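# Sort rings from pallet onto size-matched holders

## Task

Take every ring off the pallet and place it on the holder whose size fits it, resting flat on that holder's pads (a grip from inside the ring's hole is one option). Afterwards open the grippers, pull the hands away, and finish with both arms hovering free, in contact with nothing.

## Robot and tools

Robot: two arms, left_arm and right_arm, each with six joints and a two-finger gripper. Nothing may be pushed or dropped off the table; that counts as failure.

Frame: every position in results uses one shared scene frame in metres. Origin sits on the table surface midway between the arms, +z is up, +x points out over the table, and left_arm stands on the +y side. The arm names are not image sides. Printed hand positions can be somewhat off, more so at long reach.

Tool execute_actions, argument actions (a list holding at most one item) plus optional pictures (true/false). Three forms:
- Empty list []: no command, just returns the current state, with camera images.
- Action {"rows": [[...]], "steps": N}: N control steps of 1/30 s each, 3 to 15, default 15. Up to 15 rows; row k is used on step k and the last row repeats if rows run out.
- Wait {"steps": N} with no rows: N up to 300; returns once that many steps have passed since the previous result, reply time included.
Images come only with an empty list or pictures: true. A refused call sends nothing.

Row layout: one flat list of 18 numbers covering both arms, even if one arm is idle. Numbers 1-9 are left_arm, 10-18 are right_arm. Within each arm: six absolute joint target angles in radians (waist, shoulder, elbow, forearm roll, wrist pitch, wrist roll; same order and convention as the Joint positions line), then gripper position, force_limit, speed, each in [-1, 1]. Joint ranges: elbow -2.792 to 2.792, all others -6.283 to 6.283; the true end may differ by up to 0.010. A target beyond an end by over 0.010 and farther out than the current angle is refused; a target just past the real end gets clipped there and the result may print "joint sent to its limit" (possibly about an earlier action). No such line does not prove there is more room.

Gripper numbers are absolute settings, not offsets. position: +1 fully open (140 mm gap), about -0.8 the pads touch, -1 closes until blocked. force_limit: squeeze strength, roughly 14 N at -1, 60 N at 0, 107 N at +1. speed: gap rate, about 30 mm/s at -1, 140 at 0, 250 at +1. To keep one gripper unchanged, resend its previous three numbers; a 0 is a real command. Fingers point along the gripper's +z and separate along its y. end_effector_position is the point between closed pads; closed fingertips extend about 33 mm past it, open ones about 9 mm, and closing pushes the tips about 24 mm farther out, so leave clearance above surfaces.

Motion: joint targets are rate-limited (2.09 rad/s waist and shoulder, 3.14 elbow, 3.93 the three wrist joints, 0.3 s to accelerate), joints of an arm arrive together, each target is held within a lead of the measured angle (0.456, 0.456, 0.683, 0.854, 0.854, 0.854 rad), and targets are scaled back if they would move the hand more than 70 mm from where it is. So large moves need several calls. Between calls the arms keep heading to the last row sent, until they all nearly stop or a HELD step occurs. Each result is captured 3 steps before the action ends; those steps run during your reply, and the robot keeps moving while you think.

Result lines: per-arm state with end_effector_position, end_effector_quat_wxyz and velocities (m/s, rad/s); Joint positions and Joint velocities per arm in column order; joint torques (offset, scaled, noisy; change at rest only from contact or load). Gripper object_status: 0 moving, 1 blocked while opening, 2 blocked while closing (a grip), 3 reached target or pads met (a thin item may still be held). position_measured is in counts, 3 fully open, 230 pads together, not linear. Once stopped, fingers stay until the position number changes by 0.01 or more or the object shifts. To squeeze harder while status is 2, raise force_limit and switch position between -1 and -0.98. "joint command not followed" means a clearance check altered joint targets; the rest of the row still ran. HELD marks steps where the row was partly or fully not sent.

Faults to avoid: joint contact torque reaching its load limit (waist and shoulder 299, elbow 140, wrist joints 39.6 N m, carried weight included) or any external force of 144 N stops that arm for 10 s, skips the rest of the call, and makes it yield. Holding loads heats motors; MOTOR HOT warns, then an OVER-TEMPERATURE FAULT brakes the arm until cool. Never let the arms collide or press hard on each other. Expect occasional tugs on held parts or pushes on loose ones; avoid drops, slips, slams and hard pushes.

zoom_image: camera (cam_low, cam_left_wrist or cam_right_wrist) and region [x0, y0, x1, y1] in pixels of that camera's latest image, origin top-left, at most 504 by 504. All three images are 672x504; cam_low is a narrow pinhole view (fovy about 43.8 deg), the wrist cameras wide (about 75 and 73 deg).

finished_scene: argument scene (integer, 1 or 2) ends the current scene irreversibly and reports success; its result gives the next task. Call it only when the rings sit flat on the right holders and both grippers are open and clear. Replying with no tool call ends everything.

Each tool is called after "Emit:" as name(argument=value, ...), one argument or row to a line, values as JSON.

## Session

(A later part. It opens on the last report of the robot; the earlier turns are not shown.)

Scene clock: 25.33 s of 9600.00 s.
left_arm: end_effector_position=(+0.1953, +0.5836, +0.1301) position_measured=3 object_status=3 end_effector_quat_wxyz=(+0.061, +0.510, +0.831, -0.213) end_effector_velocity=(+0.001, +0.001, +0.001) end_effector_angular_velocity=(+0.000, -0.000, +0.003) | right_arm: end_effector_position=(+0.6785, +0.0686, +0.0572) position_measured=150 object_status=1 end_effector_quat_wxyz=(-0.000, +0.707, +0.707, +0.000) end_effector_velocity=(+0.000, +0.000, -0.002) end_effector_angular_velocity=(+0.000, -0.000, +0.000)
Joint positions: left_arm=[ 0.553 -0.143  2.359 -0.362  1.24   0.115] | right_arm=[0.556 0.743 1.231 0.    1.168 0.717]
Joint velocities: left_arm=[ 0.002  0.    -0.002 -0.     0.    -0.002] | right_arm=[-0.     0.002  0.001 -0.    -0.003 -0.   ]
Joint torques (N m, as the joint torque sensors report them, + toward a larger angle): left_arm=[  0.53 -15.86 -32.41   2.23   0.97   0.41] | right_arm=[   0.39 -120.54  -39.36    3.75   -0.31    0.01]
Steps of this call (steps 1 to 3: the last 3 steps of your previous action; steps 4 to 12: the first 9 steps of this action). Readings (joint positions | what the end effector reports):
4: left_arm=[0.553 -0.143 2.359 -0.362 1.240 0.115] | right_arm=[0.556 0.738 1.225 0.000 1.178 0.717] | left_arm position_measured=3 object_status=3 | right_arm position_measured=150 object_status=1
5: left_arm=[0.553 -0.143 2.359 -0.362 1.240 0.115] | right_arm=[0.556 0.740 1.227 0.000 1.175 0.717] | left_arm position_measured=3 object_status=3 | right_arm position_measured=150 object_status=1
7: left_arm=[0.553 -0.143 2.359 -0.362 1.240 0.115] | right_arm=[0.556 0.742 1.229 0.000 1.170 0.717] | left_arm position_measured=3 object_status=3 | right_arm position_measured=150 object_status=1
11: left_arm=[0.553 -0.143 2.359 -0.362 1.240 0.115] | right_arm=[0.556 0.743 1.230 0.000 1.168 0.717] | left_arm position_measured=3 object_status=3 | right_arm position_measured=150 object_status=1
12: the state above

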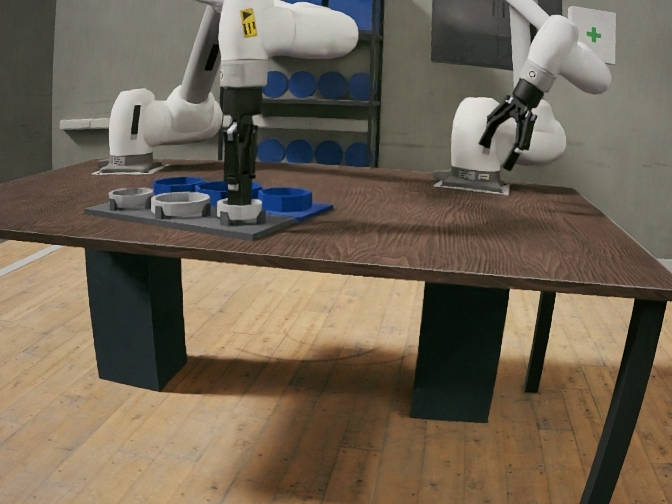

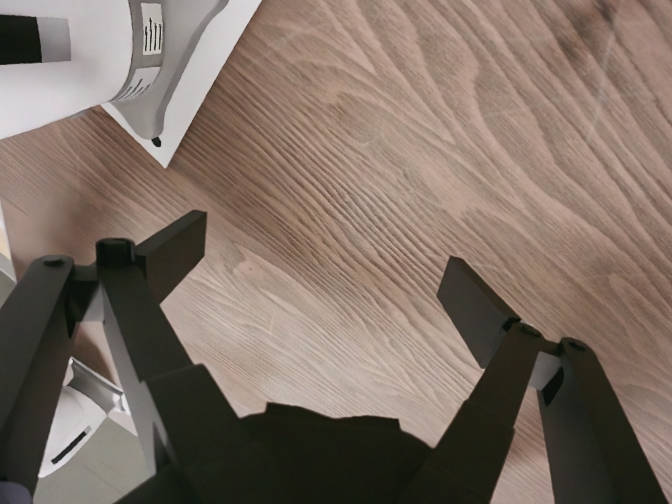

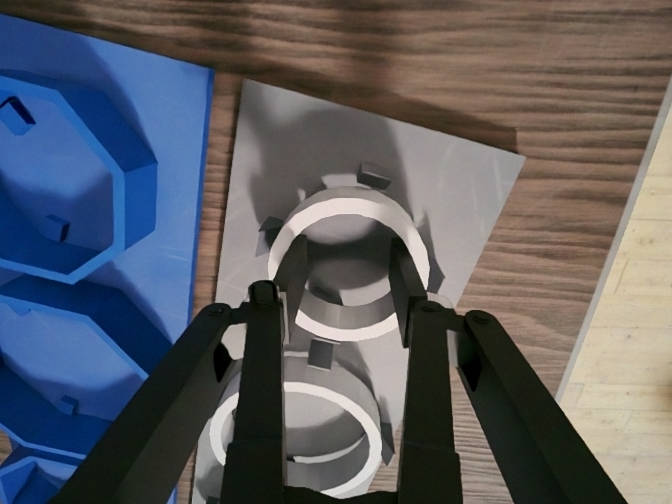

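Emit:
execute_actions(
  actions=[
    {"rows":[[0.553,-0.143,2.359,-0.362,1.24,0.115,1,0,0,0.5561,0.7469,1.2343,0,1.1604,0.7171,1,0,-0.3]],"steps":12},
  ],
)

Emit:
execute_actions(
  actions=[
    {"rows":[[0.553,-0.143,2.359,-0.362,1.24,0.115,1,0,0,0.5561,0.7483,1.2357,0,1.1576,0.7171,1,0,-0.3]],"steps":12},
  ],
  pictures=true,
)

Emit:
zoom_image(
  camera="cam_low",
  region=[100,175,280,235],
)

Scene clock: 25.73 s of 9600.00 s.
left_arm: end_effector_position=(+0.1953, +0.5836, +0.1301) position_measured=3 object_status=3 end_effector_quat_wxyz=(+0.061, +0.510, +0.831, -0.213) end_effector_velocity=(-0.001, -0.001, -0.000) end_effector_angular_velocity=(-0.001, +0.001, -0.003) | right_arm: end_effector_position=(+0.6786, +0.0686, +0.0521) position_measured=150 object_status=1 end_effector_quat_wxyz=(+0.000, +0.707, +0.707, +0.000) end_effector_velocity=(+0.001, +0.001, +0.000) end_effector_angular_velocity=(+0.001, -0.003, +0.000)
Joint positions: left_arm=[ 0.553 -0.143  2.359 -0.362  1.24   0.115] | right_arm=[ 0.556  0.747  1.234 -0.     1.161  0.717]
Joint velocities: left_arm=[-0.001  0.     0.001 -0.     0.001  0.001] | right_arm=[ 0.     0.    -0.001 -0.001 -0.002  0.   ]
Joint torques (N m, as the joint torque sensors report them, + toward a larger angle): left_arm=[ -0.2  -16.35 -32.2    2.39   1.01   0.33] | right_arm=[  -2.07 -114.09  -38.35    3.65   -0.34   -0.02]
Steps of this call (steps 1 to 3: the last 3 steps of your previous action; steps 4 to 12: the first 9 steps of this action). Readings (joint positions | what the end effector reports):
4: left_arm=[0.553 -0.143 2.359 -0.362 1.240 0.115] | right_arm=[0.556 0.744 1.231 0.000 1.167 0.717] | left_arm position_measured=3 object_status=3 | right_arm position_measured=150 object_status=1
5: left_arm=[0.553 -0.143 2.359 -0.362 1.240 0.115] | right_arm=[0.556 0.745 1.232 0.000 1.165 0.717] | left_arm position_measured=3 object_status=3 | right_arm position_measured=150 object_status=1
7: left_arm=[0.553 -0.143 2.359 -0.362 1.240 0.115] | right_arm=[0.556 0.746 1.234 -0.000 1.162 0.717] | left_arm position_measured=3 object_status=3 | right_arm position_measured=150 object_status=1
11: left_arm=[0.553 -0.143 2.359 -0.362 1.240 0.115] | right_arm=[0.556 0.747 1.234 -0.000 1.161 0.717] | left_arm position_measured=3 object_status=3 | right_arm position_measured=150 object_status=1
12: the state above

Scene clock: 26.13 s of 9600.00 s.
left_arm: end_effector_position=(+0.1953, +0.5836, +0.1301) position_measured=3 object_status=3 end_effector_quat_wxyz=(+0.061, +0.510, +0.831, -0.213) end_effector_velocity=(+0.001, -0.000, +0.000) end_effector_angular_velocity=(+0.000, -0.002, -0.003) | right_arm: end_effector_position=(+0.6786, +0.0686, +0.0502) position_measured=150 object_status=1 end_effector_quat_wxyz=(+0.000, +0.707, +0.707, +0.000) end_effector_velocity=(-0.000, -0.001, -0.004) end_effector_angular_velocity=(-0.002, +0.001, +0.001)
Joint positions: left_arm=[ 0.553 -0.143  2.359 -0.362  1.24   0.115] | right_arm=[ 0.556  0.748  1.236 -0.     1.158  0.717]
Joint velocities: left_arm=[-0.001 -0.    -0.001 -0.    -0.     0.003] | right_arm=[-0.     0.003  0.002 -0.001 -0.002 -0.   ]
Joint torques (N m, as the joint torque sensors report them, + toward a larger angle): left_arm=[  0.8  -14.83 -32.32   2.44   0.99   0.08] | right_arm=[ -1.21 -43.05 -13.11   3.86  -9.94   0.01]
Steps of this call (steps 1 to 3: the last 3 steps of your previous action; steps 4 to 12: the first 9 steps of this action). Readings (joint positions | what the end effector reports):
4: left_arm=[0.553 -0.143 2.359 -0.362 1.240 0.115] | right_arm=[0.556 0.747 1.234 -0.000 1.160 0.717] | left_arm position_measured=3 object_status=3 | right_arm position_measured=150 object_status=1
5: left_arm=[0.553 -0.143 2.359 -0.362 1.240 0.115] | right_arm=[0.556 0.747 1.235 -0.000 1.160 0.717] | left_arm position_measured=3 object_status=3 | right_arm position_measured=150 object_status=1
7: left_arm=[0.553 -0.143 2.359 -0.362 1.240 0.115] | right_arm=[0.556 0.747 1.235 -0.000 1.159 0.717] | left_arm position_measured=3 object_status=3 | right_arm position_measured=150 object_status=1
11: left_arm=[0.553 -0.143 2.359 -0.362 1.240 0.115] | right_arm=[0.556 0.748 1.236 -0.000 1.158 0.717] | left_arm position_measured=3 object_status=3 | right_arm position_measured=150 object_status=1
12: the state above

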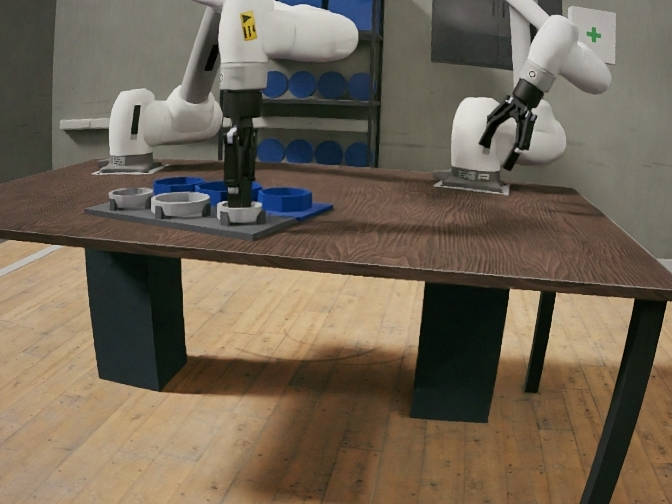

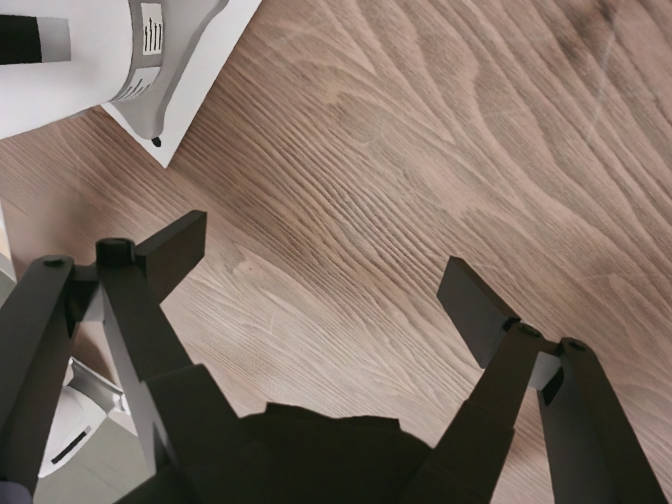

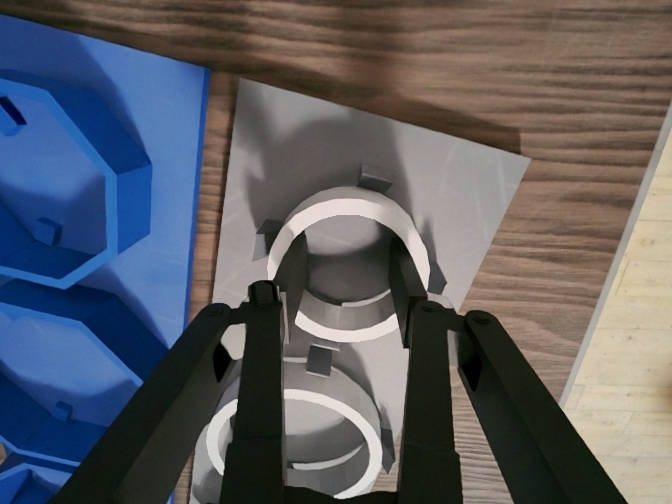

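Region (100, 175, 280, 235) of cam_low's 672x504 image, scaled by 2.800, with more detail than that image has.

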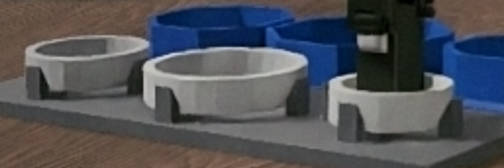

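Emit:
execute_actions(
  actions=[
    {"rows":[[0.553,-0.143,2.359,-0.362,1.24,0.115,1,0,0,0.5561,0.7472,1.2346,0,1.1598,0.7171,1,0,-0.3],[0.553,-0.143,2.359,-0.362,1.24,0.115,1,0,0,0.5561,0.7472,1.2346,0,1.1598,0.7171,1,0,-0.3],[0.553,-0.143,2.359,-0.362,1.24,0.115,1,0,0,0.5561,0.7472,1.2346,0,1.1598,0.7171,1,0,-0.3],[0.553,-0.143,2.359,-0.362,1.24,0.115,1,0,0,0.5561,0.7472,1.2346,0,1.1598,0.7171,-0.4,0,-0.3]],"steps":13},
  ],
)

Emit:
execute_actions(
  actions=[
    {"rows":[[0.553,-0.143,2.359,-0.362,1.24,0.115,1,0,0,0.5561,0.7061,1.177,0,1.2585,0.7171,-0.4,0,-0.3]]},
  ],
  pictures=true,
)

Emit:
zoom_image(
  camera="cam_low",
  region=[145,180,275,235],
)

Emit:
zoom_image(
  camera="cam_low",
  region=[100,180,170,220],
)

Scene clock: 26.67 s of 9600.00 s.
left_arm: end_effector_position=(+0.1953, +0.5836, +0.1301) position_measured=3 object_status=3 end_effector_quat_wxyz=(+0.061, +0.510, +0.831, -0.213) end_effector_velocity=(+0.001, +0.000, -0.000) end_effector_angular_velocity=(+0.002, -0.001, +0.001) | right_arm: end_effector_position=(+0.6785, +0.0686, +0.0509) position_measured=179 object_status=0 end_effector_quat_wxyz=(-0.000, +0.707, +0.707, -0.000) end_effector_velocity=(+0.001, +0.001, +0.005) end_effector_angular_velocity=(+0.004, -0.003, -0.000)
Joint positions: left_arm=[ 0.553 -0.143  2.359 -0.362  1.24   0.115] | right_arm=[0.556 0.748 1.235 0.    1.16  0.717]
Joint velocities: left_arm=[-0.001 -0.     0.     0.    -0.003 -0.002] | right_arm=[ 0.    -0.004 -0.003  0.001  0.002 -0.   ]
Joint torques (N m, as the joint torque sensors report them, + toward a larger angle): left_arm=[  1.21 -15.54 -31.99   2.23   1.13   0.34] | right_arm=[   0.6  -115.21  -37.32    3.78    0.04    0.18]
Steps of this call (steps 1 to 3: the last 3 steps of your previous action; steps 4 to 6: the robot went on to your last target; steps 7 to 16: the first 10 steps of this action). Readings (joint positions | what the end effector reports):
7: left_arm=[0.553 -0.143 2.359 -0.362 1.240 0.115] | right_arm=[0.556 0.748 1.236 -0.000 1.158 0.717] | left_arm position_measured=3 object_status=3 | right_arm position_measured=150 object_status=1
8: left_arm=[0.553 -0.143 2.359 -0.362 1.240 0.115] | right_arm=[0.556 0.748 1.236 -0.000 1.158 0.717] | left_arm position_measured=3 object_status=3 | right_arm position_measured=150 object_status=1
10: left_arm=[0.553 -0.143 2.359 -0.362 1.240 0.115] | right_arm=[0.556 0.748 1.236 -0.000 1.158 0.717] | left_arm position_measured=3 object_status=3 | right_arm position_measured=150 object_status=0
14: left_arm=[0.553 -0.143 2.359 -0.362 1.240 0.115] | right_arm=[0.556 0.748 1.235 0.000 1.159 0.717] | left_arm position_measured=3 object_status=3 | right_arm position_measured=171 object_status=0
16: the state above

Scene clock: 27.17 s of 9600.00 s.
left_arm: end_effector_position=(+0.1953, +0.5836, +0.1301) position_measured=3 object_status=3 end_effector_quat_wxyz=(+0.061, +0.510, +0.831, -0.213) end_effector_velocity=(-0.001, -0.001, -0.000) end_effector_angular_velocity=(-0.001, +0.002, -0.002) | right_arm: end_effector_position=(+0.6789, +0.0689, +0.1194) position_measured=179 object_status=3 end_effector_quat_wxyz=(-0.000, +0.707, +0.707, -0.000) end_effector_velocity=(+0.000, +0.000, +0.007) end_effector_angular_velocity=(+0.002, -0.002, -0.000)
Joint positions: left_arm=[ 0.553 -0.143  2.359 -0.362  1.24   0.115] | right_arm=[0.556 0.706 1.177 0.    1.258 0.717]
Joint velocities: left_arm=[-0.002 -0.     0.001  0.     0.002 -0.   ] | right_arm=[ 0.    -0.004 -0.006 -0.     0.008  0.   ]
Joint torques (N m, as the joint torque sensors report them, + toward a larger angle): left_arm=[ -0.87 -16.82 -32.28   2.43   0.99   0.26] | right_arm=[  -0.67 -111.39  -39.97    3.57   -0.03    0.01]
Steps of this call (steps 1 to 3: the last 3 steps of your previous action; steps 4 to 15: the first 12 steps of this action). Readings (joint positions | what the end effector reports):
4: left_arm=[0.553 -0.143 2.359 -0.362 1.240 0.115] | right_arm=[0.556 0.747 1.234 0.000 1.161 0.717] | left_arm position_measured=3 object_status=3 | right_arm position_measured=179 object_status=0
5: left_arm=[0.553 -0.143 2.359 -0.362 1.240 0.115] | right_arm=[0.556 0.743 1.228 -0.000 1.173 0.717] | left_arm position_measured=3 object_status=3 | right_arm position_measured=179 object_status=0
7: left_arm=[0.553 -0.143 2.359 -0.362 1.240 0.115] | right_arm=[0.556 0.722 1.199 0.000 1.220 0.717] | left_arm position_measured=3 object_status=3 | right_arm position_measured=179 object_status=3
11: left_arm=[0.553 -0.143 2.359 -0.362 1.240 0.115] | right_arm=[0.556 0.708 1.180 0.000 1.254 0.717] | left_arm position_measured=3 object_status=3 | right_arm position_measured=179 object_status=3
15: the state above

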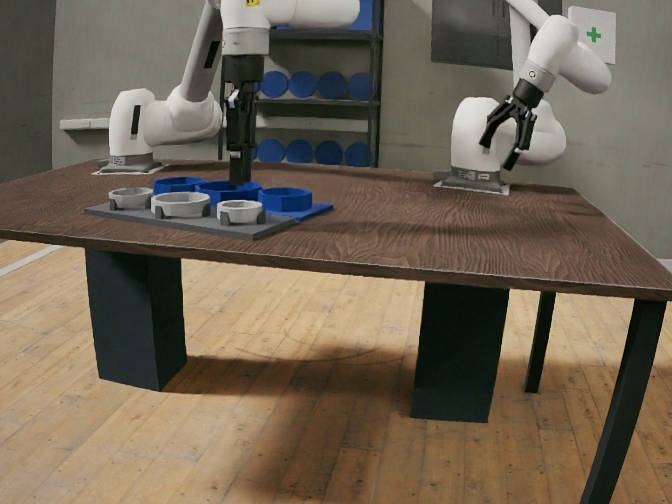

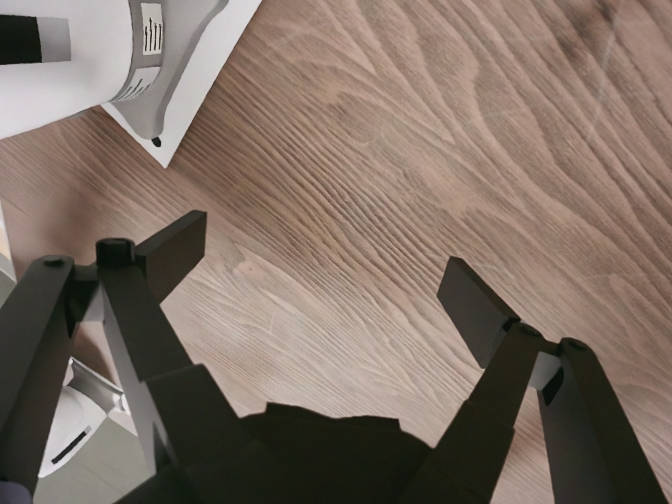

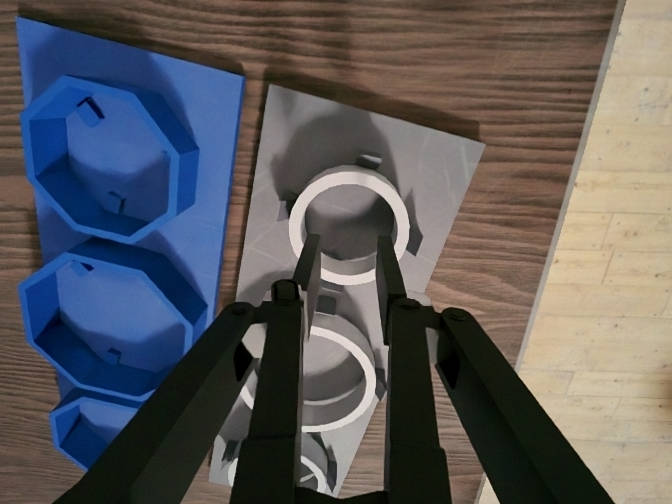

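Region (145, 180, 275, 235) of cam_low's 672x504 image, scaled by 3.877, with more detail than that image has; it fills the top 213 rows of this view, and the rest is white.

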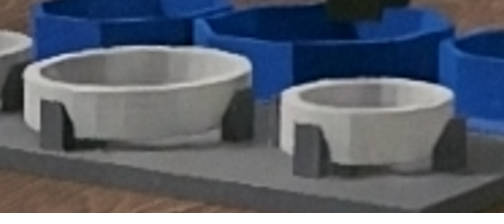

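Region (100, 180, 170, 220) of cam_low's 672x504 image, scaled by 7.200, with more detail than that image has; it fills the top 288 rows of this view, and the rest is white.

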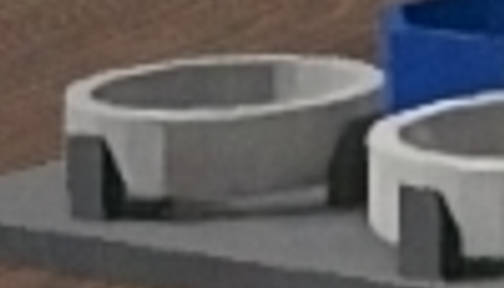

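Emit:
finished_scene(
  scene=1,
)

The scene is finished: the task was done.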